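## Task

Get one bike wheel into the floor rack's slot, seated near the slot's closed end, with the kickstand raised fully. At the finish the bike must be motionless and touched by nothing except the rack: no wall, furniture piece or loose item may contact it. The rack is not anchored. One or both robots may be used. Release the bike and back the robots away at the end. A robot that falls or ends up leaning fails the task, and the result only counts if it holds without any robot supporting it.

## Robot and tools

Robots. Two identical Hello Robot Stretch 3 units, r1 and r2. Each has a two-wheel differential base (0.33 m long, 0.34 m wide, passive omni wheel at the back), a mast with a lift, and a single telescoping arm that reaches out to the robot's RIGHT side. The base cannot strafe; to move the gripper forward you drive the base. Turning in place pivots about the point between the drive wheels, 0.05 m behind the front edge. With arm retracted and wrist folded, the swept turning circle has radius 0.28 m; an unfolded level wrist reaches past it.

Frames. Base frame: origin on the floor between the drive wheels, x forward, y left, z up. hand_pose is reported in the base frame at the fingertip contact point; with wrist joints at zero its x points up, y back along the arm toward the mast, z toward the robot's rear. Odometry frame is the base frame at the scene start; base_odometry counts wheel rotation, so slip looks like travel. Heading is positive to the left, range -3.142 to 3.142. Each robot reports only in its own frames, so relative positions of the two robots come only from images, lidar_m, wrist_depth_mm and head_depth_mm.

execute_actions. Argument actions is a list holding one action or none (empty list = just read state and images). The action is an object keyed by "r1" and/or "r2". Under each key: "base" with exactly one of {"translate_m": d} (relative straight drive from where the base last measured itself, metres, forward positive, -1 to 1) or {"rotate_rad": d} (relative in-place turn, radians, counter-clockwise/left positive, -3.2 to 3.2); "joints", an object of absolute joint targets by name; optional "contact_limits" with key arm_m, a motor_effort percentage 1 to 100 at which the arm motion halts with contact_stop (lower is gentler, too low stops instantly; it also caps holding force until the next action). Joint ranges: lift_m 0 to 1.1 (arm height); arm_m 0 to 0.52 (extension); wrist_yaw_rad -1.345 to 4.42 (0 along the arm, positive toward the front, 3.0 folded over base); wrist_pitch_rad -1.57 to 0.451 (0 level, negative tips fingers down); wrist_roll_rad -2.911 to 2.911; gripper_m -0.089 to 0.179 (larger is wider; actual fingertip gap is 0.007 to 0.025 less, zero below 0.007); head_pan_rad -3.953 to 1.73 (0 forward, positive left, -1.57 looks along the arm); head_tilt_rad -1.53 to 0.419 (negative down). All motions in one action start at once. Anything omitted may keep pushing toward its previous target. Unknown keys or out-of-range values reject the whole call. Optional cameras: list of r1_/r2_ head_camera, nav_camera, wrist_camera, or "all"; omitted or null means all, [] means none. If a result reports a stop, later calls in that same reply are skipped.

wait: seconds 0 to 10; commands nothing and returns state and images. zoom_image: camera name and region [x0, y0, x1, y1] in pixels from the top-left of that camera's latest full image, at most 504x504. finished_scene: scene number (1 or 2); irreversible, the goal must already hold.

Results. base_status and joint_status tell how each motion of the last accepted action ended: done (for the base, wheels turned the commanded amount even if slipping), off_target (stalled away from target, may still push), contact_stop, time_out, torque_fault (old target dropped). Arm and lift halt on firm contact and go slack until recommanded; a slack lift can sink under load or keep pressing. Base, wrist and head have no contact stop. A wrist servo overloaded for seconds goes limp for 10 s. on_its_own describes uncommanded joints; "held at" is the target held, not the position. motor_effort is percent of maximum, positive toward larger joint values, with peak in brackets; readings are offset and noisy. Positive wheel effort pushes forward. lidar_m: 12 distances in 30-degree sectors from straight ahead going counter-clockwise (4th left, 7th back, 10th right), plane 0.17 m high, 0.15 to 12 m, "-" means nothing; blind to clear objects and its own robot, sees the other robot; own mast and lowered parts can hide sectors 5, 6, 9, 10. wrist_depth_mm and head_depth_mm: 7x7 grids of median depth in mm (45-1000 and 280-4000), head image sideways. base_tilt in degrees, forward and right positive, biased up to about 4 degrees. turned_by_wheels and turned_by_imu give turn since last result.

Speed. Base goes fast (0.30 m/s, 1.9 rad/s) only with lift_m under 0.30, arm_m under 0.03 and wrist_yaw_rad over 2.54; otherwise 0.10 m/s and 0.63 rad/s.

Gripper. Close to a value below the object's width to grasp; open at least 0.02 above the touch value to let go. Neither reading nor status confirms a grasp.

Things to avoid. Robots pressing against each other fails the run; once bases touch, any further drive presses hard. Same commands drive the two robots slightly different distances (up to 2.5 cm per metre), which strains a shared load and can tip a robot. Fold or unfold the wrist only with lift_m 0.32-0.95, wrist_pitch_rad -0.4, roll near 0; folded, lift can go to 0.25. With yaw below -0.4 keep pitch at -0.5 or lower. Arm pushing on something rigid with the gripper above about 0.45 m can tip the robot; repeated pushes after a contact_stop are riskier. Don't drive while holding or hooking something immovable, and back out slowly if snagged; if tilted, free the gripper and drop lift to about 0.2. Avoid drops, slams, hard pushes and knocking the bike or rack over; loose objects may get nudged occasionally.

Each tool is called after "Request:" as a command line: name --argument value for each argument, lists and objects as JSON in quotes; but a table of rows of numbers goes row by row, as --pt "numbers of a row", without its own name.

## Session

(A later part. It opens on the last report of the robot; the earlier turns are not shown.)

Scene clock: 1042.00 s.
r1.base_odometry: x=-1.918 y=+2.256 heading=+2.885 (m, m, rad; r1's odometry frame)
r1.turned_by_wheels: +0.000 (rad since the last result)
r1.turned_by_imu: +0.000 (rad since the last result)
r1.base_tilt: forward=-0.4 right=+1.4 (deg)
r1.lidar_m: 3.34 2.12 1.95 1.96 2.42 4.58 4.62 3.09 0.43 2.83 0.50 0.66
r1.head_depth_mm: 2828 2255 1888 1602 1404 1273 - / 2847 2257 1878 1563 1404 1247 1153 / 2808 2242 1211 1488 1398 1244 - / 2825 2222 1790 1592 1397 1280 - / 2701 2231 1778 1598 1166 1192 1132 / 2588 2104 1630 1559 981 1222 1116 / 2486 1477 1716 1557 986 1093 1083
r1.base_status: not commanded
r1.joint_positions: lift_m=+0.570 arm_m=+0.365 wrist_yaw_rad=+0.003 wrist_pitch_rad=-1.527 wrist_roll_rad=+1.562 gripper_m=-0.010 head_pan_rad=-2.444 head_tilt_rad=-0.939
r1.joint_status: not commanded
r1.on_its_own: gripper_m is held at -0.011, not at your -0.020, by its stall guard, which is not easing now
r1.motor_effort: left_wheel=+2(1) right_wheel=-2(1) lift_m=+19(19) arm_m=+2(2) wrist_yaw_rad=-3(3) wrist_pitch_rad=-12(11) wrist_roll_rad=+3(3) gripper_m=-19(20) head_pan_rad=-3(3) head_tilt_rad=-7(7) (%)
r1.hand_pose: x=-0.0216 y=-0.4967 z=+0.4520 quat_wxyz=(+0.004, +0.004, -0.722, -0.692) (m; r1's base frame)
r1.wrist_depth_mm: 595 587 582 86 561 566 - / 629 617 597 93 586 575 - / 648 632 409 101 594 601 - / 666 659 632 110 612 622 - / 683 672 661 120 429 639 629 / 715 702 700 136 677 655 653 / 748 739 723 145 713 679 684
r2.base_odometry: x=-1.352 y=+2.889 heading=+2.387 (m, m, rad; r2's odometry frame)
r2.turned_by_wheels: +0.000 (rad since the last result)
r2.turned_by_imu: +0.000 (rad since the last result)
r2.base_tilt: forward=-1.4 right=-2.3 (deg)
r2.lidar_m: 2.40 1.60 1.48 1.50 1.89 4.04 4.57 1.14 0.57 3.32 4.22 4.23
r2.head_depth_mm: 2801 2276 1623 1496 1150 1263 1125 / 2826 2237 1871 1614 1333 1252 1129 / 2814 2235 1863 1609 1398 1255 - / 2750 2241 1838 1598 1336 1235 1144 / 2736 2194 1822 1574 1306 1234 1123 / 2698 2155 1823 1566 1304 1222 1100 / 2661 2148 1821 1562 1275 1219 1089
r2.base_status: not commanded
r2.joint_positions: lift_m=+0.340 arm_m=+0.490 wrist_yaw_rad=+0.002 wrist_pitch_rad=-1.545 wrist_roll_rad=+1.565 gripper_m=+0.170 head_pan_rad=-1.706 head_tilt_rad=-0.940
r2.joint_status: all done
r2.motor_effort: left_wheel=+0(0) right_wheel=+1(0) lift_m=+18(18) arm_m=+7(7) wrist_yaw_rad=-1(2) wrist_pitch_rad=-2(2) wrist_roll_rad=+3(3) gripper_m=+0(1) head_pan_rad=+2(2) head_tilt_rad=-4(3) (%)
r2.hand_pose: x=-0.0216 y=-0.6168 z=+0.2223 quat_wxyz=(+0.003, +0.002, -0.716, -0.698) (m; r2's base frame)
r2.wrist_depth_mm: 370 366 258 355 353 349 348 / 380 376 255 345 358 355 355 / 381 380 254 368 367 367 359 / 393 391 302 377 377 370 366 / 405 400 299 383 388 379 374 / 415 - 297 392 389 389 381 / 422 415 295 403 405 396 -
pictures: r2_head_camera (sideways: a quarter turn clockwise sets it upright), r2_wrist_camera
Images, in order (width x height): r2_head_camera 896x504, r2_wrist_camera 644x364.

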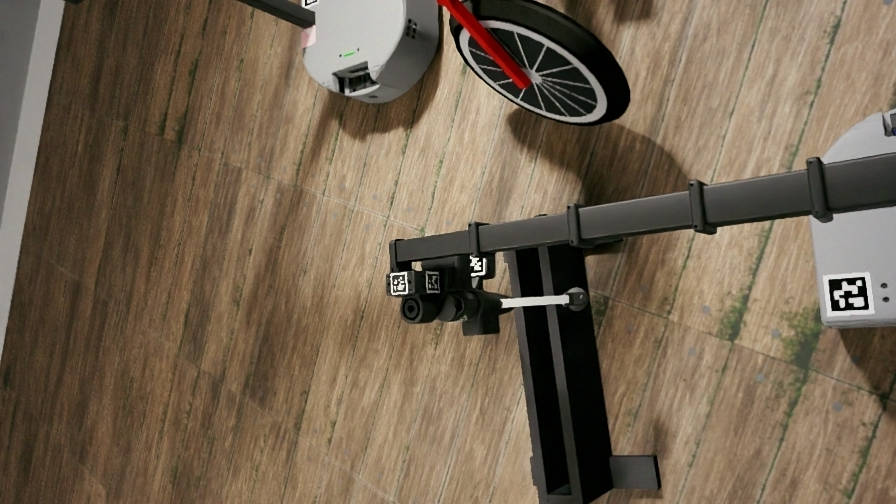

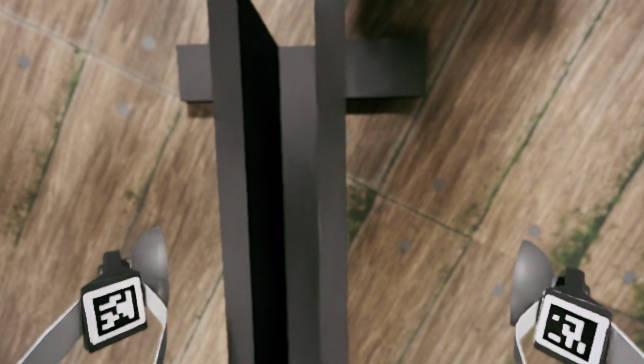

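Request:
execute_actions --actions '[{"r2": {"joints": {"arm_m": 0.18, "wrist_roll_rad": 0.0, "gripper_m": 0.0, "head_pan_rad": -1.57}, "base": {"translate_m": -0.47}}}]' --cameras '["r2_head_camera", "r2_wrist_camera"]'

Scene clock: 1064.50 s.
r1.base_odometry: x=-1.918 y=+2.256 heading=+2.885 (m, m, rad; r1's odometry frame)
r1.turned_by_wheels: +0.000 (rad since the last result)
r1.turned_by_imu: -0.001 (rad since the last result)
r1.base_tilt: forward=-0.4 right=+1.4 (deg)
r1.lidar_m: 3.33 2.13 1.95 1.97 2.42 4.57 4.61 3.07 0.43 1.24 0.50 0.66
r1.head_depth_mm: 2833 2269 1873 1606 1402 1271 - / 2822 2246 1872 1581 1407 1248 1156 / 2834 2250 1866 1503 1403 1246 - / 2781 2227 1870 1601 1404 1272 - / 2697 2240 1862 1590 1168 1197 1136 / 2602 2227 1859 1567 984 1228 1114 / 2534 2223 1857 1112 985 1095 1086
r1.base_status: not commanded
r1.joint_positions: lift_m=+0.570 arm_m=+0.365 wrist_yaw_rad=+0.003 wrist_pitch_rad=-1.527 wrist_roll_rad=+1.562 gripper_m=-0.010 head_pan_rad=-2.444 head_tilt_rad=-0.939
r1.joint_status: not commanded
r1.on_its_own: gripper_m is held at -0.011, not at your -0.020, by its stall guard, which is not easing now
r1.motor_effort: left_wheel=+2(2) right_wheel=-2(1) lift_m=+18(18) arm_m=+2(2) wrist_yaw_rad=-3(2) wrist_pitch_rad=-12(11) wrist_roll_rad=+3(3) gripper_m=-20(19) head_pan_rad=-3(3) head_tilt_rad=-7(8) (%)
r1.hand_pose: x=-0.0216 y=-0.4967 z=+0.4520 quat_wxyz=(+0.004, +0.004, -0.722, -0.692) (m; r1's base frame)
r1.wrist_depth_mm: 487 585 583 86 565 555 - / 504 615 599 93 581 571 - / 593 637 414 101 606 600 - / 658 646 647 110 619 608 - / 690 683 666 120 430 638 634 / 714 696 687 136 674 665 647 / 743 741 717 145 701 684 671
r2.base_odometry: x=-1.009 y=+2.567 heading=+2.387 (m, m, rad; r2's odometry frame)
r2.turned_by_wheels: +0.000 (rad since the last result)
r2.turned_by_imu: +0.000 (rad since the last result)
r2.base_tilt: forward=-1.4 right=-2.3 (deg)
r2.lidar_m: 2.69 1.80 1.66 1.68 2.12 4.08 4.13 0.80 0.78 0.43 3.97 4.67
r2.head_depth_mm: 2589 2159 765 959 1346 1256 1127 / 1046 2060 1612 1444 1185 1254 1132 / 2686 2240 1588 1464 1396 1231 - / 2747 2205 1810 1584 1090 1194 1146 / 2735 2200 1837 1578 1382 1222 1115 / 2738 2159 1802 1573 1348 1223 1104 / 2701 2172 1796 1564 1301 1219 1103
r2.base_status: done
r2.joint_positions: lift_m=+0.340 arm_m=+0.180 wrist_yaw_rad=+0.002 wrist_pitch_rad=-1.546 wrist_roll_rad=+0.004 gripper_m=+0.000 head_pan_rad=-1.577 head_tilt_rad=-0.940
r2.joint_status: all done
r2.motor_effort: left_wheel=+0(3) right_wheel=+1(3) lift_m=+18(18) arm_m=-6(6) wrist_yaw_rad=-2(2) wrist_pitch_rad=-2(2) wrist_roll_rad=-1(2) gripper_m=-2(83) head_pan_rad=+2(10) head_tilt_rad=-4(3) (%)
r2.hand_pose: x=-0.0217 y=-0.3077 z=+0.2223 quat_wxyz=(+0.506, +0.493, -0.506, -0.495) (m; r2's base frame)
r2.wrist_depth_mm: 369 365 228 363 358 353 346 / 379 375 368 367 362 359 356 / 386 380 378 376 369 368 363 / 390 390 382 379 380 375 368 / 403 395 393 387 386 380 376 / 412 407 405 - 392 392 383 / 417 414 412 - - 396 391
pictures: r2_head_camera (sideways: a quarter turn clockwise sets it upright), r2_wrist_camera
Images, in order (width x height): r2_head_camera 896x504, r2_wrist_camera 644x364.

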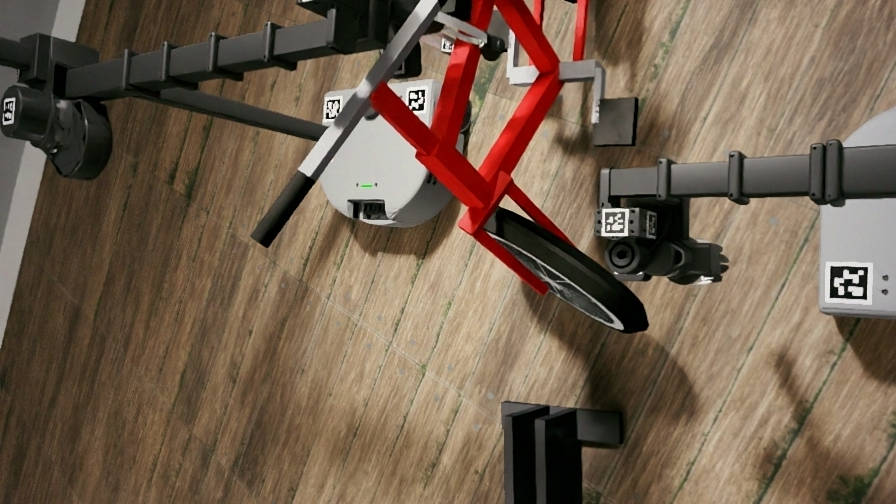

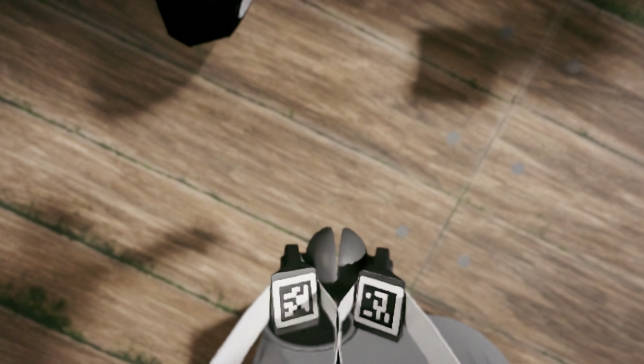

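Request:
execute_actions --actions '[{"r2": {"joints": {"arm_m": 0.315, "lift_m": 0.2}}}]' --cameras '[]'

Request:
execute_actions --actions '[{"r2": {"base": {"translate_m": 0.14}}}]' --cameras '[]'

Request:
execute_actions --actions '[{"r2": {"joints": {"arm_m": 0.36}, "base": {"translate_m": 0.03}}}]' --cameras '["r2_head_camera", "r2_wrist_camera", "r1_head_camera"]'

Scene clock: 1075.13 s.
r1.base_odometry: x=-1.918 y=+2.256 heading=+2.886 (m, m, rad; r1's odometry frame)
r1.turned_by_wheels: +0.000 (rad since the last result)
r1.turned_by_imu: +0.000 (rad since the last result)
r1.base_tilt: forward=-0.4 right=+1.4 (deg)
r1.lidar_m: 3.32 2.12 1.95 1.96 2.43 4.57 4.61 3.06 0.42 1.24 0.50 0.67
r1.head_depth_mm: 2850 2251 1871 1611 1411 1271 - / 2835 2248 1866 1577 1406 1245 1158 / 2801 2243 1868 1500 1398 1245 - / 2820 2264 1863 1603 1404 1274 - / 2722 2242 1860 1571 1166 1204 1136 / 2595 2227 1863 1204 981 1220 1114 / 2544 2230 1857 1035 976 1090 1085
r1.base_status: not commanded
r1.joint_positions: lift_m=+0.570 arm_m=+0.365 wrist_yaw_rad=-0.004 wrist_pitch_rad=-1.551 wrist_roll_rad=+1.567 gripper_m=-0.010 head_pan_rad=-2.444 head_tilt_rad=-0.939
r1.joint_status: not commanded
r1.on_its_own: gripper_m is held at -0.011, not at your -0.020, by its stall guard, which is not easing now
r1.motor_effort: left_wheel=+6(17) right_wheel=-9(27) lift_m=+19(19) arm_m=+2(2) wrist_yaw_rad=+3(7) wrist_pitch_rad=+0(11) wrist_roll_rad=+1(3) gripper_m=-18(19) head_pan_rad=-3(3) head_tilt_rad=-6(8) (%)
r1.hand_pose: x=-0.0215 y=-0.4906 z=+0.4524 quat_wxyz=(+0.000, +0.000, -0.714, -0.700) (m; r1's base frame)
r1.wrist_depth_mm: 508 582 581 86 569 563 - / 526 604 596 93 592 585 - / 628 622 415 101 604 599 - / 656 648 631 110 621 624 623 / 664 681 671 121 428 644 637 / 694 698 688 137 680 677 664 / 735 717 708 146 689 689 685
r2.base_odometry: x=-1.009 y=+2.567 heading=+2.387 (m, m, rad; r2's odometry frame)
r2.turned_by_wheels: +0.000 (rad since the last result)
r2.turned_by_imu: -0.001 (rad since the last result)
r2.base_tilt: forward=-1.4 right=-2.3 (deg)
r2.lidar_m: 2.70 1.80 1.66 1.69 2.13 4.08 4.13 0.81 0.79 0.50 0.50 4.67
r2.head_depth_mm: 2582 2151 767 970 1343 1258 1125 / 1041 2108 1587 1464 1197 1238 1133 / 2718 2235 1595 1076 1391 1243 - / 2786 2215 1846 1590 1072 1228 1143 / 2690 2190 1846 1570 1308 1230 1122 / 2699 2176 1815 1557 1351 1217 1102 / 2699 2154 1813 1559 1300 1218 1094
r2.base_status: not commanded
r2.joint_positions: lift_m=+0.246 arm_m=+0.314 wrist_yaw_rad=+0.003 wrist_pitch_rad=-1.551 wrist_roll_rad=-0.004 gripper_m=+0.000 head_pan_rad=-1.577 head_tilt_rad=-0.940
r2.joint_status: lift_m contact_stop (moved -0.094 of -0.140); the others done
r2.on_its_own: lift_m is slack since a contact_stop, until your next command for it (your +0.200 is given up)
r2.motor_effort: left_wheel=-1(3) right_wheel=+3(8) lift_m=+25(24) arm_m=+10(17) wrist_yaw_rad=-4(5) wrist_pitch_rad=+0(2) wrist_roll_rad=+2(5) gripper_m=-2(2) head_pan_rad=+1(2) head_tilt_rad=-3(3) (%)
r2.hand_pose: x=-0.0217 y=-0.4403 z=+0.1284 quat_wxyz=(+0.507, +0.497, -0.503, -0.494) (m; r2's base frame)
r2.wrist_depth_mm: 88 115 247 269 267 263 261 / 111 175 278 275 273 270 267 / 288 288 283 280 277 275 272 / 298 293 289 286 285 281 278 / 301 300 297 293 291 289 285 / 310 308 305 - 295 292 290 / 316 313 310 308 305 300 296
pictures: none
No camera images: the call's "cameras" was empty. Leave "cameras" out to get every camera's image.

not run: a stop came earlier in this reply.

not run: a stop came earlier in this reply.

Request:
execute_actions --actions '[{"r2": {"joints": {"lift_m": 0.25}, "base": {"translate_m": 0.14}}}]' --cameras '["r2_head_camera"]'

Request:
execute_actions --actions '[{"r2": {"joints": {"arm_m": 0.36, "lift_m": 0.21}, "base": {"translate_m": 0.03}}}]' --cameras '["r2_head_camera", "r2_wrist_camera", "r1_head_camera"]'

Scene clock: 1084.03 s.
r1.base_odometry: x=-1.918 y=+2.256 heading=+2.885 (m, m, rad; r1's odometry frame)
r1.turned_by_wheels: -0.001 (rad since the last result)
r1.turned_by_imu: -0.001 (rad since the last result)
r1.base_tilt: forward=-0.5 right=+1.4 (deg)
r1.lidar_m: 3.35 2.12 1.95 1.97 2.42 4.58 4.62 3.07 0.43 2.82 0.50 0.67
r1.head_depth_mm: 2843 2255 1871 1615 1406 1269 - / 2838 2256 1870 1584 1399 1249 1152 / 2815 2243 1856 1506 1408 1245 - / 2799 2228 1870 1605 1406 1274 - / 2682 2238 1850 1272 1158 1201 1134 / 2610 2230 1848 1079 971 1222 1120 / 2534 2228 1844 1438 1044 1029 1086
r1.base_status: not commanded
r1.joint_positions: lift_m=+0.570 arm_m=+0.365 wrist_yaw_rad=+0.001 wrist_pitch_rad=-1.544 wrist_roll_rad=+1.567 gripper_m=-0.010 head_pan_rad=-2.444 head_tilt_rad=-0.939
r1.joint_status: not commanded
r1.on_its_own: gripper_m is held at -0.011, not at your -0.020, by its stall guard, which is not easing now
r1.motor_effort: left_wheel=-2(7) right_wheel=+2(11) lift_m=+18(19) arm_m=+2(2) wrist_yaw_rad=-1(3) wrist_pitch_rad=-3(4) wrist_roll_rad=+1(1) gripper_m=-19(19) head_pan_rad=-3(3) head_tilt_rad=-7(7) (%)
r1.hand_pose: x=-0.0215 y=-0.4923 z=+0.4522 quat_wxyz=(+0.002, +0.001, -0.716, -0.698) (m; r1's base frame)
r1.wrist_depth_mm: 547 582 579 87 560 557 - / 622 602 588 93 593 577 - / 629 628 417 102 609 611 - / 647 651 638 110 625 614 - / 687 666 666 121 533 641 638 / 726 710 691 137 684 665 652 / 741 729 725 145 678 681 685
r2.base_odometry: x=-1.111 y=+2.663 heading=+2.387 (m, m, rad; r2's odometry frame)
r2.turned_by_wheels: +0.000 (rad since the last result)
r2.turned_by_imu: -0.002 (rad since the last result)
r2.base_tilt: forward=-1.4 right=-2.3 (deg)
r2.lidar_m: 2.61 1.73 1.61 1.63 2.06 4.19 4.28 0.88 0.64 0.53 4.04 4.54
r2.head_depth_mm: 1054 2141 1601 1474 1162 1252 1124 / 2765 2246 1876 1438 1404 1251 1131 / 2758 2219 1848 1578 1334 1250 - / 2742 2180 1844 1586 1338 1238 1143 / 2764 2196 1833 1583 1355 1230 1119 / 2725 2163 1810 1563 1308 1230 1094 / 2684 2141 1796 1543 1312 1212 1098
r2.base_status: done
r2.joint_positions: lift_m=+0.250 arm_m=+0.315 wrist_yaw_rad=-0.003 wrist_pitch_rad=-1.551 wrist_roll_rad=+0.012 gripper_m=+0.000 head_pan_rad=-1.577 head_tilt_rad=-0.940
r2.joint_status: all done
r2.motor_effort: left_wheel=-1(3) right_wheel=+3(16) lift_m=+31(32) arm_m=+8(10) wrist_yaw_rad=+4(4) wrist_pitch_rad=+0(0) wrist_roll_rad=-4(5) gripper_m=-2(2) head_pan_rad=+2(2) head_tilt_rad=-4(3) (%)
r2.hand_pose: x=-0.0216 y=-0.4405 z=+0.1317 quat_wxyz=(+0.501, +0.491, -0.508, -0.499) (m; r2's base frame)
r2.wrist_depth_mm: 282 91 53 87 270 266 265 / 286 266 280 277 275 272 270 / 291 290 287 286 282 278 276 / 300 297 294 290 288 286 282 / 307 302 300 294 293 292 288 / 313 309 307 - 300 295 293 / 319 317 314 310 308 304 301
pictures: r2_head_camera (sideways: a quarter turn clockwise sets it upright)
Images, in order (width x height): r2_head_camera 896x504.

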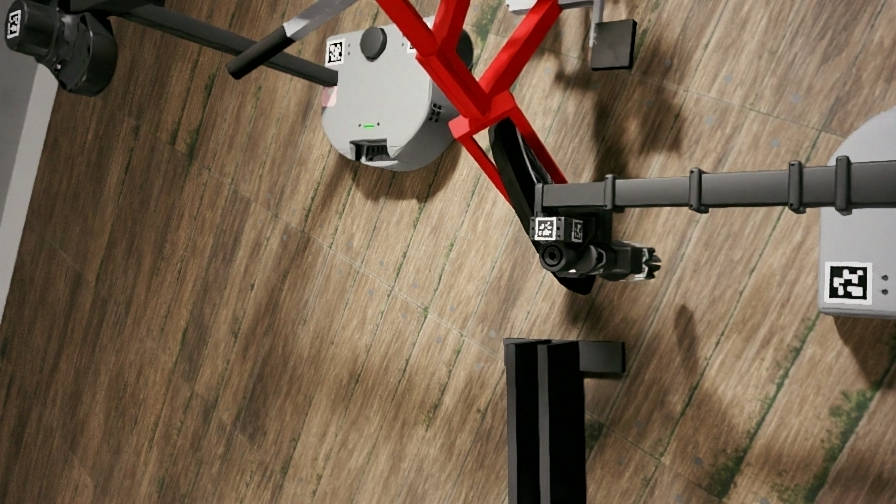

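Scene clock: 1085.47 s.
r1.base_odometry: x=-1.918 y=+2.256 heading=+2.885 (m, m, rad; r1's odometry frame)
r1.turned_by_wheels: +0.000 (rad since the last result)
r1.turned_by_imu: +0.000 (rad since the last result)
r1.base_tilt: forward=-0.4 right=+1.4 (deg)
r1.lidar_m: 3.31 2.13 1.95 1.97 2.42 4.58 4.61 0.66 0.45 2.83 0.50 0.68
r1.head_depth_mm: 2813 2246 1879 1624 1399 1273 - / 2836 2235 1874 1568 1411 1244 1157 / 2807 2230 1860 1502 1393 1241 - / 2799 2237 1876 1605 1377 1280 - / 2700 2248 1850 1198 1142 1218 1137 / 2592 2229 1854 1528 947 1223 1119 / 2545 2238 1857 1463 1048 1018 1087
r1.base_status: not commanded
r1.joint_positions: lift_m=+0.570 arm_m=+0.365 wrist_yaw_rad=+0.001 wrist_pitch_rad=-1.544 wrist_roll_rad=+1.568 gripper_m=-0.010 head_pan_rad=-2.444 head_tilt_rad=-0.939
r1.joint_status: not commanded
r1.on_its_own: gripper_m is held at -0.011, not at your -0.020, by its stall guard, which is not easing now
r1.motor_effort: left_wheel=-3(4) right_wheel=+5(5) lift_m=+19(19) arm_m=+2(2) wrist_yaw_rad=-1(2) wrist_pitch_rad=-3(3) wrist_roll_rad=+0(1) gripper_m=-20(20) head_pan_rad=-3(4) head_tilt_rad=-6(6) (%)
r1.hand_pose: x=-0.0215 y=-0.4923 z=+0.4522 quat_wxyz=(+0.001, +0.001, -0.716, -0.698) (m; r1's base frame)
r1.wrist_depth_mm: 583 580 579 86 567 567 - / 610 599 607 93 579 574 - / 628 643 610 102 592 591 - / 652 652 642 111 628 638 - / 683 681 660 121 531 643 638 / 710 694 701 136 676 668 652 / 733 723 719 145 693 696 682
r2.base_odometry: x=-1.133 y=+2.683 heading=+2.387 (m, m, rad; r2's odometry frame)
r2.turned_by_wheels: +0.000 (rad since the last result)
r2.turned_by_imu: +0.000 (rad since the last result)
r2.base_tilt: forward=-1.4 right=-2.3 (deg)
r2.lidar_m: 2.59 1.72 1.60 1.62 2.04 4.23 4.29 0.90 0.63 0.58 4.04 4.51
r2.head_depth_mm: 1053 2211 1596 1445 1168 1256 1117 / 2823 2233 1863 1477 1360 1241 1126 / 2814 2242 1845 1605 1328 1251 1139 / 2723 2245 1842 1577 1346 1230 1153 / 2739 2189 1834 1593 1353 1231 1120 / 2692 2176 1825 1567 1326 1224 1099 / 2678 2155 1798 1545 1322 1214 1095
r2.base_status: done
r2.joint_positions: lift_m=+0.244 arm_m=+0.359 wrist_yaw_rad=-0.002 wrist_pitch_rad=-1.546 wrist_roll_rad=-0.001 gripper_m=+0.000 head_pan_rad=-1.577 head_tilt_rad=-0.940
r2.joint_status: lift_m contact_stop (moved -0.006 of -0.040); the others done
r2.on_its_own: lift_m is slack since a contact_stop, until your next command for it (your +0.210 is given up)
r2.motor_effort: left_wheel=+2(3) right_wheel=-4(9) lift_m=+25(31) arm_m=+10(13) wrist_yaw_rad=+2(4) wrist_pitch_rad=-1(2) wrist_roll_rad=+1(4) gripper_m=-2(2) head_pan_rad=+2(2) head_tilt_rad=-4(3) (%)
r2.hand_pose: x=-0.0216 y=-0.4864 z=+0.1255 quat_wxyz=(+0.506, +0.494, -0.506, -0.495) (m; r2's base frame)
r2.wrist_depth_mm: 208 231 271 78 105 173 260 / 284 260 275 274 271 268 266 / 288 265 282 279 275 273 272 / 295 292 289 284 281 279 275 / 301 298 294 289 288 284 281 / 305 304 299 - 291 290 290 / 313 311 308 304 300 295 292
pictures: r1_head_camera (sideways: a quarter turn clockwise sets it upright), r2_head_camera (sideways: a quarter turn clockwise sets it upright), r2_wrist_camera
Images, in order (width x height): r1_head_camera 896x504, r2_head_camera 896x504, r2_wrist_camera 644x364.

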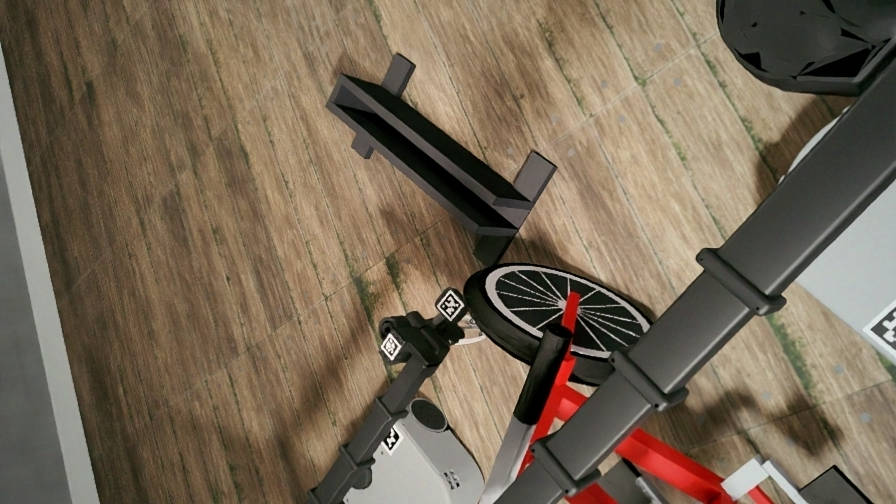

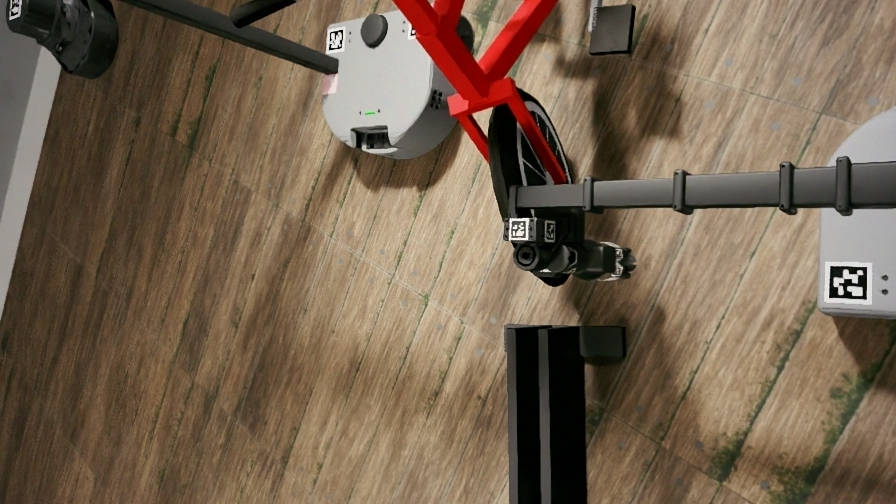

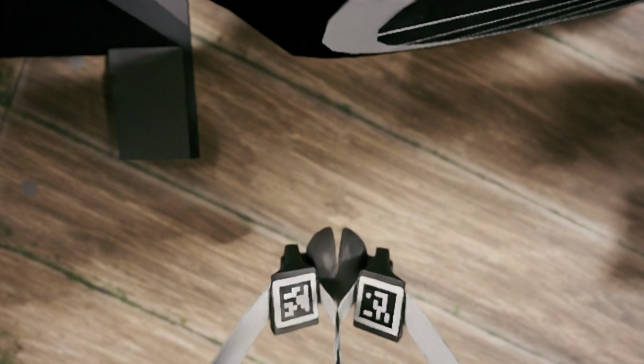

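Request:
execute_actions --actions '[{"r2": {"joints": {"arm_m": 0.4, "lift_m": 0.25}}}]' --cameras '["r2_head_camera", "r2_wrist_camera", "r1_head_camera"]'

Scene clock: 1091.53 s.
r1.base_odometry: x=-1.918 y=+2.256 heading=+2.885 (m, m, rad; r1's odometry frame)
r1.turned_by_wheels: +0.000 (rad since the last result)
r1.turned_by_imu: +0.000 (rad since the last result)
r1.base_tilt: forward=-0.4 right=+1.5 (deg)
r1.lidar_m: 3.32 2.13 1.95 1.97 2.42 4.55 4.63 0.62 0.46 2.83 0.49 0.68
r1.head_depth_mm: 2821 2247 1870 1613 1401 1266 - / 2827 2259 1865 1569 1410 1251 1157 / 2809 2234 1875 1508 1409 1244 - / 2814 2238 1867 1601 1349 1276 - / 2726 2259 1859 1169 1123 1211 1136 / 2607 2232 1862 1536 893 1220 1117 / 2537 2230 1856 1460 1047 1093 1084
r1.base_status: not commanded
r1.joint_positions: lift_m=+0.570 arm_m=+0.365 wrist_yaw_rad=-0.002 wrist_pitch_rad=-1.546 wrist_roll_rad=+1.568 gripper_m=-0.010 head_pan_rad=-2.444 head_tilt_rad=-0.939
r1.joint_status: not commanded
r1.on_its_own: gripper_m is held at -0.011, not at your -0.020, by its stall guard, which is not easing now
r1.motor_effort: left_wheel=+2(2) right_wheel=-4(5) lift_m=+19(19) arm_m=+2(2) wrist_yaw_rad=+2(1) wrist_pitch_rad=-2(3) wrist_roll_rad=+0(0) gripper_m=-21(20) head_pan_rad=-3(3) head_tilt_rad=-7(7) (%)
r1.hand_pose: x=-0.0215 y=-0.4917 z=+0.4523 quat_wxyz=(+0.001, +0.000, -0.715, -0.699) (m; r1's base frame)
r1.wrist_depth_mm: 579 589 579 86 567 566 - / 612 606 602 93 585 580 - / 639 633 612 101 606 602 - / 658 643 639 110 614 623 623 / 692 672 673 121 533 644 641 / 719 703 699 136 678 657 650 / 735 737 725 144 699 691 676
r2.base_odometry: x=-1.133 y=+2.683 heading=+2.387 (m, m, rad; r2's odometry frame)
r2.turned_by_wheels: +0.001 (rad since the last result)
r2.turned_by_imu: +0.000 (rad since the last result)
r2.base_tilt: forward=-1.4 right=-2.3 (deg)
r2.lidar_m: 2.58 1.72 1.60 1.62 2.04 4.23 4.30 0.90 0.65 0.62 4.03 4.51
r2.head_depth_mm: 1057 2215 1762 1104 1334 1251 1127 / 2800 2253 1879 1469 1350 1249 1128 / 2834 2263 1845 1599 1317 1238 - / 2795 2213 1825 1614 1337 1236 1151 / 2758 2210 1828 1580 1328 1226 1119 / 2705 2160 1805 1568 1317 1229 1103 / 2701 2161 1800 1563 1323 1213 1093
r2.base_status: not commanded
r2.joint_positions: lift_m=+0.250 arm_m=+0.399 wrist_yaw_rad=+0.008 wrist_pitch_rad=-1.536 wrist_roll_rad=-0.027 gripper_m=+0.000 head_pan_rad=-1.577 head_tilt_rad=-0.940
r2.joint_status: all done
r2.on_its_own: right_wheel is at rest, and its effort (-19) is outside its rest range (-18 to +18)
r2.motor_effort: left_wheel=+7(7) right_wheel=-19(18) lift_m=+22(32) arm_m=+10(12) wrist_yaw_rad=-9(9) wrist_pitch_rad=-5(5) wrist_roll_rad=+11(11) gripper_m=-2(3) head_pan_rad=+1(2) head_tilt_rad=-3(3) (%)
r2.hand_pose: x=-0.0217 y=-0.5291 z=+0.1319 quat_wxyz=(+0.517, +0.500, -0.499, -0.483) (m; r2's base frame)
r2.wrist_depth_mm: 146 275 281 75 71 69 67 / 194 223 283 280 166 155 142 / 296 274 289 287 284 279 277 / 301 278 295 292 291 284 282 / 308 304 300 297 293 290 288 / 314 314 307 - 299 296 293 / 318 317 313 310 307 302 300
pictures: r1_head_camera (sideways: a quarter turn clockwise sets it upright), r2_head_camera (sideways: a quarter turn clockwise sets it upright), r2_wrist_camera
Images, in order (width x height): r1_head_camera 896x504, r2_head_camera 896x504, r2_wrist_camera 644x364.

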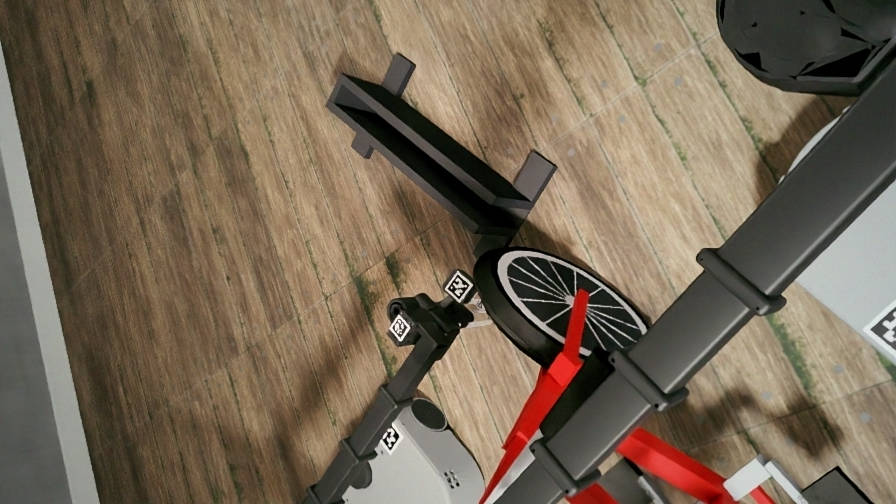

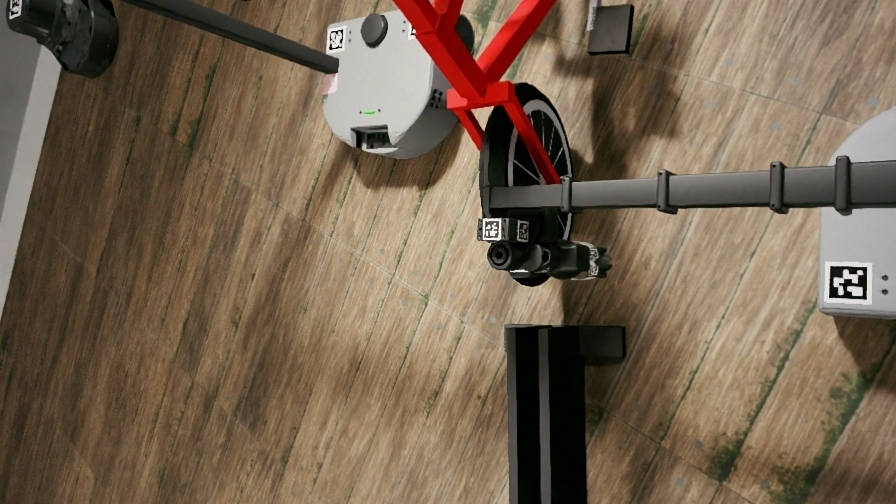

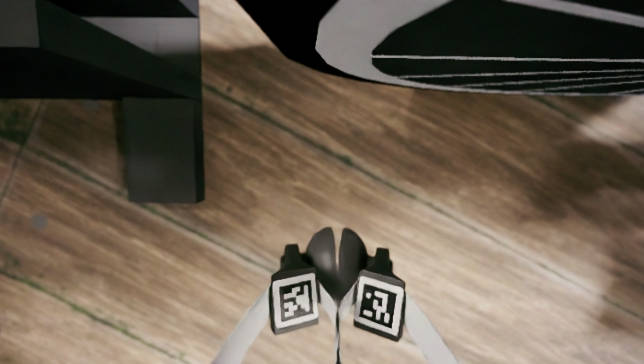

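Request:
execute_actions --actions '[{"r2": {"joints": {"arm_m": 0.34, "lift_m": 0.34, "wrist_roll_rad": 1.57, "gripper_m": 0.17}, "base": {"translate_m": 0.225}}}]' --cameras '[]'

Request:
execute_actions --actions '[{"r2": {"joints": {"arm_m": 0.52}}}]' --cameras '["r2_wrist_camera", "r1_head_camera"]'

Scene clock: 1111.67 s.
r1.base_odometry: x=-1.918 y=+2.256 heading=+2.885 (m, m, rad; r1's odometry frame)
r1.turned_by_wheels: +0.000 (rad since the last result)
r1.turned_by_imu: -0.001 (rad since the last result)
r1.base_tilt: forward=-0.5 right=+1.4 (deg)
r1.lidar_m: 3.34 2.13 1.95 1.97 2.42 4.58 4.62 0.65 0.45 2.83 0.50 0.68
r1.head_depth_mm: 2832 2256 1869 1618 1401 1268 - / 2824 2258 1864 1570 1405 1248 1151 / 2808 2263 1869 1501 1403 1248 - / 2792 2233 1283 1601 1377 1276 - / 2690 2226 1778 1601 1135 1215 1136 / 2608 2212 1623 1571 952 1221 1119 / 2525 1465 1628 1556 1048 1094 1083
r1.base_status: not commanded
r1.joint_positions: lift_m=+0.570 arm_m=+0.365 wrist_yaw_rad=-0.001 wrist_pitch_rad=-1.523 wrist_roll_rad=+1.568 gripper_m=-0.010 head_pan_rad=-2.444 head_tilt_rad=-0.939
r1.joint_status: not commanded
r1.on_its_own: gripper_m is held at -0.011, not at your -0.020, by its stall guard, which is not easing now
r1.motor_effort: left_wheel=+0(11) right_wheel=-1(19) lift_m=+19(19) arm_m=+2(2) wrist_yaw_rad=+0(4) wrist_pitch_rad=-13(13) wrist_roll_rad=+0(0) gripper_m=-22(22) head_pan_rad=-3(3) head_tilt_rad=-6(6) (%)
r1.hand_pose: x=-0.0215 y=-0.4977 z=+0.4519 quat_wxyz=(+0.001, +0.000, -0.723, -0.690) (m; r1's base frame)
r1.wrist_depth_mm: 596 589 583 86 564 556 - / 626 609 598 92 582 579 - / 642 634 621 100 610 594 - / 676 660 641 110 611 618 - / 698 686 659 120 423 621 622 / 724 699 688 135 672 663 645 / 749 733 720 143 697 686 676
r2.base_odometry: x=-1.297 y=+2.837 heading=+2.387 (m, m, rad; r2's odometry frame)
r2.turned_by_wheels: +0.000 (rad since the last result)
r2.turned_by_imu: -0.002 (rad since the last result)
r2.base_tilt: forward=-1.5 right=-2.3 (deg)
r2.lidar_m: 2.45 1.62 1.51 1.53 1.92 4.10 4.50 1.08 0.62 3.32 4.15 4.31
r2.head_depth_mm: 2766 2293 1876 1523 1344 1254 1129 / 2830 2235 1880 1599 1335 1242 1124 / 2824 2239 1875 1612 1356 1244 - / 2759 2206 1839 1589 1327 1238 1144 / 2706 2175 1828 1570 1317 1222 1123 / 2716 2172 1807 1569 1305 1219 1100 / 2690 2171 1801 1550 1293 1216 1094
r2.base_status: done
r2.joint_positions: lift_m=+0.340 arm_m=+0.340 wrist_yaw_rad=+0.002 wrist_pitch_rad=-1.545 wrist_roll_rad=+1.564 gripper_m=+0.170 head_pan_rad=-1.577 head_tilt_rad=-0.940
r2.joint_status: all done
r2.motor_effort: left_wheel=+0(11) right_wheel=+1(18) lift_m=+31(32) arm_m=-6(8) wrist_yaw_rad=-2(10) wrist_pitch_rad=-2(5) wrist_roll_rad=+3(15) gripper_m=+1(83) head_pan_rad=+2(1) head_tilt_rad=-4(4) (%)
r2.hand_pose: x=-0.0216 y=-0.4677 z=+0.2216 quat_wxyz=(+0.003, +0.003, -0.716, -0.698) (m; r2's base frame)
r2.wrist_depth_mm: 371 366 361 357 352 350 347 / 375 374 368 365 359 357 353 / 252 236 353 372 368 361 361 / 250 254 386 375 374 370 368 / 251 253 392 389 384 378 377 / 250 - 396 397 392 388 382 / 263 252 404 407 400 394 -
pictures: none
No camera images: the call's "cameras" was empty. Leave "cameras" out to get every camera's image.

Scene clock: 1114.23 s.
r1.base_odometry: x=-1.918 y=+2.256 heading=+2.885 (m, m, rad; r1's odometry frame)
r1.turned_by_wheels: +0.000 (rad since the last result)
r1.turned_by_imu: +0.000 (rad since the last result)
r1.base_tilt: forward=-0.4 right=+1.3 (deg)
r1.lidar_m: 3.33 2.12 1.95 1.97 2.42 4.56 4.58 0.66 0.45 2.83 0.50 0.68
r1.head_depth_mm: 2832 2239 1877 1602 1406 1272 - / 2809 2255 1873 1569 1408 1249 1153 / 2823 2254 1828 1463 1405 1245 - / 2797 2246 1783 1597 1383 1273 - / 2709 2233 1769 1594 1140 1213 1134 / 2598 2238 1624 1565 954 1223 1116 / 2531 1464 1628 1562 1048 1093 1084
r1.base_status: not commanded
r1.joint_positions: lift_m=+0.570 arm_m=+0.365 wrist_yaw_rad=-0.001 wrist_pitch_rad=-1.523 wrist_roll_rad=+1.568 gripper_m=-0.010 head_pan_rad=-2.444 head_tilt_rad=-0.939
r1.joint_status: not commanded
r1.on_its_own: gripper_m is held at -0.011, not at your -0.020, by its stall guard, which is not easing now
r1.motor_effort: left_wheel=+0(1) right_wheel=-1(1) lift_m=+19(19) arm_m=+1(2) wrist_yaw_rad=+1(0) wrist_pitch_rad=-13(13) wrist_roll_rad=+0(0) gripper_m=-21(20) head_pan_rad=-3(3) head_tilt_rad=-6(7) (%)
r1.hand_pose: x=-0.0215 y=-0.4977 z=+0.4519 quat_wxyz=(+0.001, +0.000, -0.723, -0.690) (m; r1's base frame)
r1.wrist_depth_mm: 599 603 580 86 563 559 - / 631 613 603 92 577 569 - / 657 642 616 100 593 606 - / 686 656 652 110 616 616 - / 692 683 663 120 420 640 613 / 714 706 708 135 671 652 655 / 744 735 721 143 698 687 665
r2.base_odometry: x=-1.297 y=+2.837 heading=+2.387 (m, m, rad; r2's odometry frame)
r2.turned_by_wheels: +0.000 (rad since the last result)
r2.turned_by_imu: +0.000 (rad since the last result)
r2.base_tilt: forward=-1.4 right=-2.3 (deg)
r2.lidar_m: 2.44 1.63 1.51 1.53 1.92 4.12 4.52 1.09 0.62 3.30 4.17 4.29
r2.head_depth_mm: 2797 2244 1906 1524 1337 1261 1124 / 2861 2265 1872 1603 1339 1244 1134 / 2833 2260 1865 1637 1377 1232 - / 2748 2201 1847 1526 1323 1235 1143 / 2751 2208 1857 1575 1317 1229 1124 / 2766 2150 1822 1551 1300 1224 1105 / 2662 2164 1802 1560 1292 1219 1097
r2.base_status: not commanded
r2.joint_positions: lift_m=+0.340 arm_m=+0.519 wrist_yaw_rad=+0.002 wrist_pitch_rad=-1.545 wrist_roll_rad=+1.565 gripper_m=+0.170 head_pan_rad=-1.577 head_tilt_rad=-0.940
r2.joint_status: all done
r2.motor_effort: left_wheel=+0(0) right_wheel=+1(1) lift_m=+31(31) arm_m=+7(5) wrist_yaw_rad=-2(3) wrist_pitch_rad=-2(2) wrist_roll_rad=+3(3) gripper_m=+0(1) head_pan_rad=+2(2) head_tilt_rad=-3(4) (%)
r2.hand_pose: x=-0.0216 y=-0.6464 z=+0.2216 quat_wxyz=(+0.003, +0.002, -0.716, -0.698) (m; r2's base frame)
r2.wrist_depth_mm: 372 368 361 357 353 348 347 / 376 374 369 366 358 353 352 / 387 383 356 304 348 363 359 / 390 391 383 310 374 374 367 / 404 399 390 322 383 380 372 / 411 - 401 337 390 387 380 / 420 420 408 357 397 399 -
pictures: r1_head_camera (sideways: a quarter turn clockwise sets it upright), r2_wrist_camera
Images, in order (width x height): r1_head_camera 896x504, r2_wrist_camera 644x364.

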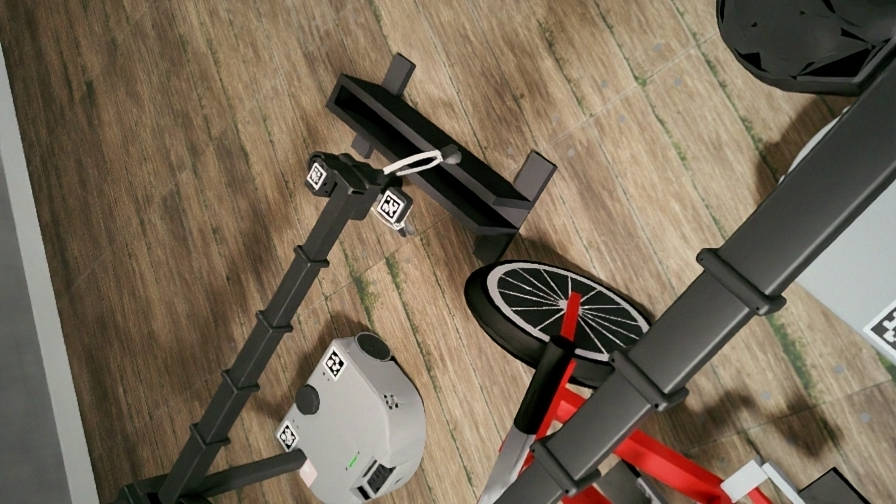

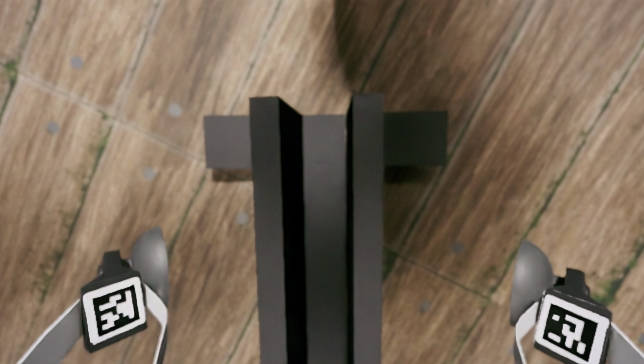

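Request:
execute_actions --actions '[{"r1": {"joints": {"arm_m": 0.352}}, "r2": {"joints": {"lift_m": 0.21}}}]' --cameras '[]'

Request:
execute_actions --actions '[{"r2": {"joints": {"gripper_m": 0.03}}}]' --cameras '[]'

Request:
execute_actions --actions '[{"r2": {"joints": {"arm_m": 0.495}, "base": {"translate_m": -0.05}}}]' --cameras '["r2_wrist_camera", "r1_head_camera", "r2_head_camera"]'

Scene clock: 1126.77 s.
r1.base_odometry: x=-1.918 y=+2.256 heading=+2.885 (m, m, rad; r1's odometry frame)
r1.turned_by_wheels: +0.000 (rad since the last result)
r1.turned_by_imu: +0.000 (rad since the last result)
r1.base_tilt: forward=-0.5 right=+1.4 (deg)
r1.lidar_m: 3.35 2.11 1.95 1.97 2.42 4.55 4.60 0.65 0.45 2.83 0.49 0.67
r1.head_depth_mm: 2856 2260 1879 1609 1408 1269 - / 2829 2234 1876 1571 1400 1252 1156 / 2816 2248 1874 1417 1403 1247 - / 2803 2243 1858 1572 1357 1274 - / 2717 2227 1741 1598 1129 1219 1134 / 2608 2217 1564 1561 995 1223 1119 / 2530 2097 1586 1556 968 1020 1087
r1.base_status: not commanded
r1.joint_positions: lift_m=+0.570 arm_m=+0.353 wrist_yaw_rad=-0.001 wrist_pitch_rad=-1.514 wrist_roll_rad=+1.568 gripper_m=-0.010 head_pan_rad=-2.444 head_tilt_rad=-0.939
r1.joint_status: all done
r1.on_its_own: gripper_m is held at -0.011, not at your -0.020, by its stall guard, which is not easing now
r1.motor_effort: left_wheel=+1(1) right_wheel=-1(1) lift_m=+19(18) arm_m=-6(8) wrist_yaw_rad=+0(1) wrist_pitch_rad=-17(18) wrist_roll_rad=+0(0) gripper_m=-20(21) head_pan_rad=-3(3) head_tilt_rad=-7(7) (%)
r1.hand_pose: x=-0.0215 y=-0.4877 z=+0.4518 quat_wxyz=(+0.001, +0.000, -0.727, -0.687) (m; r1's base frame)
r1.wrist_depth_mm: 619 612 586 86 560 554 - / 640 618 603 92 585 576 - / 651 650 626 100 598 601 - / 685 667 654 110 613 614 - / 696 677 663 121 424 625 626 / 738 716 700 135 688 649 645 / 747 750 724 144 699 675 667
r2.base_odometry: x=-1.297 y=+2.837 heading=+2.387 (m, m, rad; r2's odometry frame)
r2.turned_by_wheels: +0.000 (rad since the last result)
r2.turned_by_imu: -0.001 (rad since the last result)
r2.base_tilt: forward=-1.4 right=-2.3 (deg)
r2.lidar_m: 2.45 1.63 1.51 1.53 1.93 4.12 4.51 1.08 0.63 3.31 4.15 4.29
r2.head_depth_mm: 2740 2261 1899 1518 1332 1254 1130 / 2822 2275 1868 1606 1334 1241 1128 / 2828 2217 1850 1621 1367 1254 - / 2735 2205 1844 1647 1317 1236 1141 / 2727 2174 1816 1565 1315 1219 1128 / 2698 2206 1817 1564 1307 1222 1096 / 2673 2147 1808 1572 1282 1220 1093
r2.base_status: not commanded
r2.joint_positions: lift_m=+0.210 arm_m=+0.519 wrist_yaw_rad=+0.002 wrist_pitch_rad=-1.532 wrist_roll_rad=+1.565 gripper_m=+0.170 head_pan_rad=-1.577 head_tilt_rad=-0.940
r2.joint_status: all done
r2.motor_effort: left_wheel=+0(0) right_wheel=+1(0) lift_m=+17(27) arm_m=+5(6) wrist_yaw_rad=-2(2) wrist_pitch_rad=-6(6) wrist_roll_rad=+3(3) gripper_m=-2(2) head_pan_rad=+1(2) head_tilt_rad=-3(4) (%)
r2.hand_pose: x=-0.0216 y=-0.6496 z=+0.0921 quat_wxyz=(+0.003, +0.002, -0.720, -0.694) (m; r2's base frame)
r2.wrist_depth_mm: 247 242 239 237 231 229 227 / 251 89 107 240 85 232 230 / 256 250 107 241 87 220 235 / 263 260 106 246 89 242 239 / 269 95 106 250 90 249 244 / 276 97 105 257 92 254 248 / 279 276 105 262 94 259 -
pictures: none
No camera images: the call's "cameras" was empty. Leave "cameras" out to get every camera's image.

Scene clock: 1128.67 s.
r1.base_odometry: x=-1.918 y=+2.256 heading=+2.885 (m, m, rad; r1's odometry frame)
r1.turned_by_wheels: +0.000 (rad since the last result)
r1.turned_by_imu: +0.000 (rad since the last result)
r1.base_tilt: forward=-0.4 right=+1.4 (deg)
r1.lidar_m: 3.31 2.12 1.95 1.97 2.42 4.57 4.63 0.65 0.45 2.83 0.49 0.68
r1.head_depth_mm: 2841 2251 1886 1601 1407 1269 - / 2842 2244 1881 1572 1407 1245 1160 / 2797 2240 1876 1405 1400 1247 - / 2826 2232 1859 1563 1360 1278 - / 2687 2208 1749 1598 1129 1213 1134 / 2597 2238 1567 1565 994 1225 1120 / 2517 2121 1584 1565 971 1020 1083
r1.base_status: not commanded
r1.joint_positions: lift_m=+0.570 arm_m=+0.353 wrist_yaw_rad=-0.001 wrist_pitch_rad=-1.514 wrist_roll_rad=+1.568 gripper_m=-0.010 head_pan_rad=-2.444 head_tilt_rad=-0.939
r1.joint_status: not commanded
r1.on_its_own: gripper_m is held at -0.011, not at your -0.020, by its stall guard, which is not easing now
r1.motor_effort: left_wheel=+0(0) right_wheel=-1(1) lift_m=+18(19) arm_m=-6(6) wrist_yaw_rad=-1(1) wrist_pitch_rad=-18(17) wrist_roll_rad=+0(0) gripper_m=-21(22) head_pan_rad=-3(3) head_tilt_rad=-6(7) (%)
r1.hand_pose: x=-0.0215 y=-0.4877 z=+0.4518 quat_wxyz=(+0.001, +0.000, -0.727, -0.687) (m; r1's base frame)
r1.wrist_depth_mm: 617 600 576 86 572 555 - / 643 624 607 92 590 574 - / 661 647 630 100 603 591 - / 678 662 656 110 613 615 - / 705 690 677 121 420 633 614 / 719 727 703 135 678 650 648 / 762 743 718 144 699 666 651
r2.base_odometry: x=-1.297 y=+2.837 heading=+2.387 (m, m, rad; r2's odometry frame)
r2.turned_by_wheels: +0.000 (rad since the last result)
r2.turned_by_imu: +0.000 (rad since the last result)
r2.base_tilt: forward=-1.4 right=-2.3 (deg)
r2.lidar_m: 2.44 1.63 1.51 1.52 1.93 4.11 4.51 1.09 0.63 3.30 4.17 4.31
r2.head_depth_mm: 2754 2278 1892 1515 1336 1258 1128 / 2794 2222 1881 1604 1342 1251 1125 / 2787 2225 1864 1628 1388 1265 - / 2759 2221 1853 1656 1313 1237 1138 / 2765 2184 1826 1588 1311 1229 1121 / 2694 2198 1811 1561 1308 1229 1099 / 2684 2152 1799 1548 1293 1221 1096
r2.base_status: not commanded
r2.joint_positions: lift_m=+0.210 arm_m=+0.519 wrist_yaw_rad=+0.002 wrist_pitch_rad=-1.525 wrist_roll_rad=+1.565 gripper_m=+0.032 head_pan_rad=-1.577 head_tilt_rad=-0.940
r2.joint_status: all done
r2.motor_effort: left_wheel=+0(0) right_wheel=+0(0) lift_m=+17(17) arm_m=+4(5) wrist_yaw_rad=-2(2) wrist_pitch_rad=-9(10) wrist_roll_rad=+3(3) gripper_m=-44(100) head_pan_rad=+2(2) head_tilt_rad=-3(3) (%)
r2.hand_pose: x=-0.0216 y=-0.6517 z=+0.0920 quat_wxyz=(+0.003, +0.002, -0.723, -0.691) (m; r2's base frame)
r2.wrist_depth_mm: 249 244 239 236 232 227 225 / 253 250 89 240 100 85 229 / 257 254 90 242 100 215 234 / 265 260 92 245 99 220 237 / 268 267 94 249 99 243 241 / 277 - 96 255 99 91 248 / 284 279 99 262 99 94 251
pictures: none
No camera images: the call's "cameras" was empty. Leave "cameras" out to get every camera's image.

Scene clock: 1130.20 s.
r1.base_odometry: x=-1.918 y=+2.256 heading=+2.885 (m, m, rad; r1's odometry frame)
r1.turned_by_wheels: +0.000 (rad since the last result)
r1.turned_by_imu: +0.000 (rad since the last result)
r1.base_tilt: forward=-0.5 right=+1.4 (deg)
r1.lidar_m: 3.31 2.13 1.95 1.97 2.43 4.56 4.61 0.65 0.45 2.83 0.49 0.67
r1.head_depth_mm: 2836 2242 1876 1620 1407 1268 - / 2844 2255 1865 1582 1406 1243 1155 / 2784 2245 1853 1493 1404 1247 - / 2770 2228 1864 1340 1354 1274 - / 2731 2228 1857 1597 1133 1213 1132 / 2590 2232 1550 1558 995 1223 1113 / 2533 2231 1556 1553 969 1022 1082
r1.base_status: not commanded
r1.joint_positions: lift_m=+0.570 arm_m=+0.353 wrist_yaw_rad=-0.001 wrist_pitch_rad=-1.514 wrist_roll_rad=+1.568 gripper_m=-0.010 head_pan_rad=-2.444 head_tilt_rad=-0.939
r1.joint_status: not commanded
r1.on_its_own: gripper_m is held at -0.011, not at your -0.020, by its stall guard, which is not easing now
r1.motor_effort: left_wheel=+0(1) right_wheel=-1(1) lift_m=+19(19) arm_m=-6(6) wrist_yaw_rad=+1(0) wrist_pitch_rad=-18(17) wrist_roll_rad=+0(0) gripper_m=-22(21) head_pan_rad=-3(3) head_tilt_rad=-6(7) (%)
r1.hand_pose: x=-0.0215 y=-0.4877 z=+0.4518 quat_wxyz=(+0.001, +0.000, -0.727, -0.687) (m; r1's base frame)
r1.wrist_depth_mm: 613 588 589 86 558 555 - / 625 618 602 92 587 572 - / 658 637 619 100 597 592 - / 673 663 653 110 621 613 - / 697 701 670 120 425 634 619 / 747 717 693 135 669 641 638 / 758 751 727 144 682 678 665
r2.base_odometry: x=-1.261 y=+2.803 heading=+2.388 (m, m, rad; r2's odometry frame)
r2.turned_by_wheels: +0.000 (rad since the last result)
r2.turned_by_imu: +0.001 (rad since the last result)
r2.base_tilt: forward=-1.4 right=-2.2 (deg)
r2.lidar_m: 2.47 1.65 1.53 1.55 1.95 4.17 4.46 1.04 0.61 0.62 4.14 4.35
r2.head_depth_mm: 2747 2282 1889 1491 1368 1255 1126 / 2816 2240 1866 1604 1333 1248 1132 / 2781 2197 1858 1629 1323 1254 - / 2734 2201 1867 1635 1327 1236 1148 / 2749 2182 1822 1566 1309 1219 1121 / 2697 2149 1821 1584 1311 1218 1103 / 2673 2177 1810 1563 1297 1223 1094
r2.base_status: done
r2.joint_positions: lift_m=+0.210 arm_m=+0.495 wrist_yaw_rad=-0.004 wrist_pitch_rad=-1.533 wrist_roll_rad=+1.575 gripper_m=+0.039 head_pan_rad=-1.577 head_tilt_rad=-0.940
r2.joint_status: all done
r2.on_its_own: gripper_m is held at +0.037, not at your +0.030, by its stall guard, which is still easing
r2.motor_effort: left_wheel=+5(5) right_wheel=-12(15) lift_m=+17(17) arm_m=-6(7) wrist_yaw_rad=+4(5) wrist_pitch_rad=-6(9) wrist_roll_rad=-1(1) gripper_m=-40(44) head_pan_rad=+2(2) head_tilt_rad=-4(3) (%)
r2.hand_pose: x=-0.0215 y=-0.6257 z=+0.0921 quat_wxyz=(-0.003, -0.003, -0.720, -0.694) (m; r2's base frame)
r2.wrist_depth_mm: 246 243 239 236 233 228 226 / 251 247 88 242 106 85 231 / 258 253 90 241 105 217 237 / 263 258 92 246 104 223 241 / 269 264 94 250 103 246 245 / 276 - 97 256 102 91 249 / 283 276 99 261 101 95 253
pictures: r1_head_camera (sideways: a quarter turn clockwise sets it upright), r2_head_camera (sideways: a quarter turn clockwise sets it upright), r2_wrist_camera
Images, in order (width x height): r1_head_camera 896x504, r2_head_camera 896x504, r2_wrist_camera 644x364.

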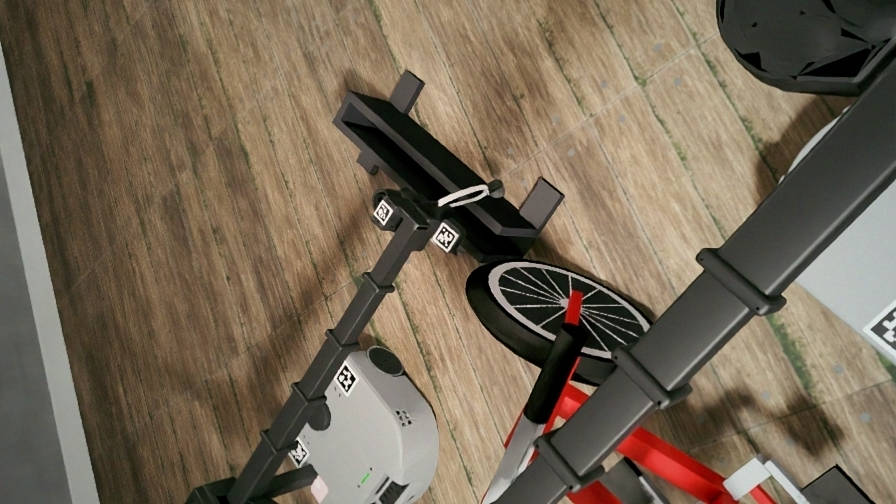

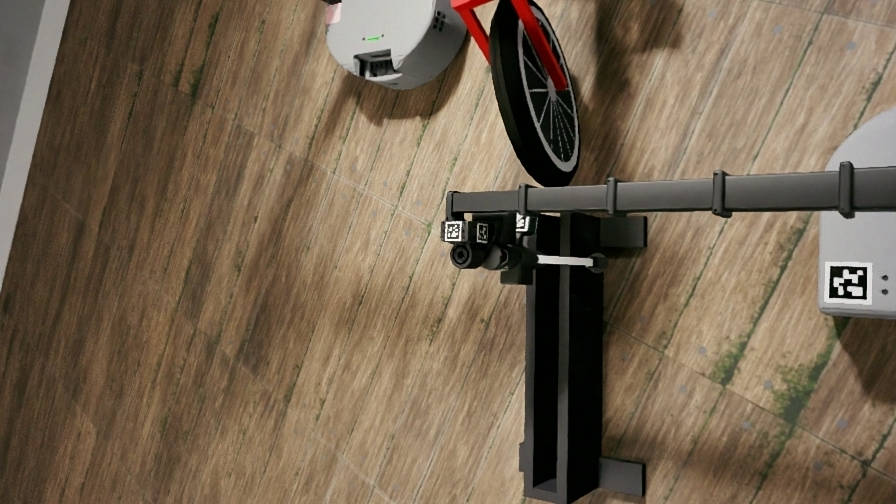

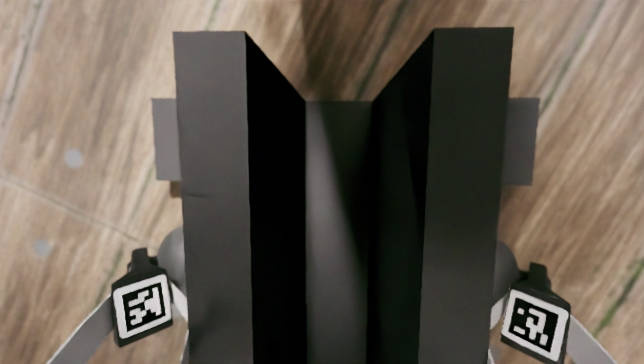

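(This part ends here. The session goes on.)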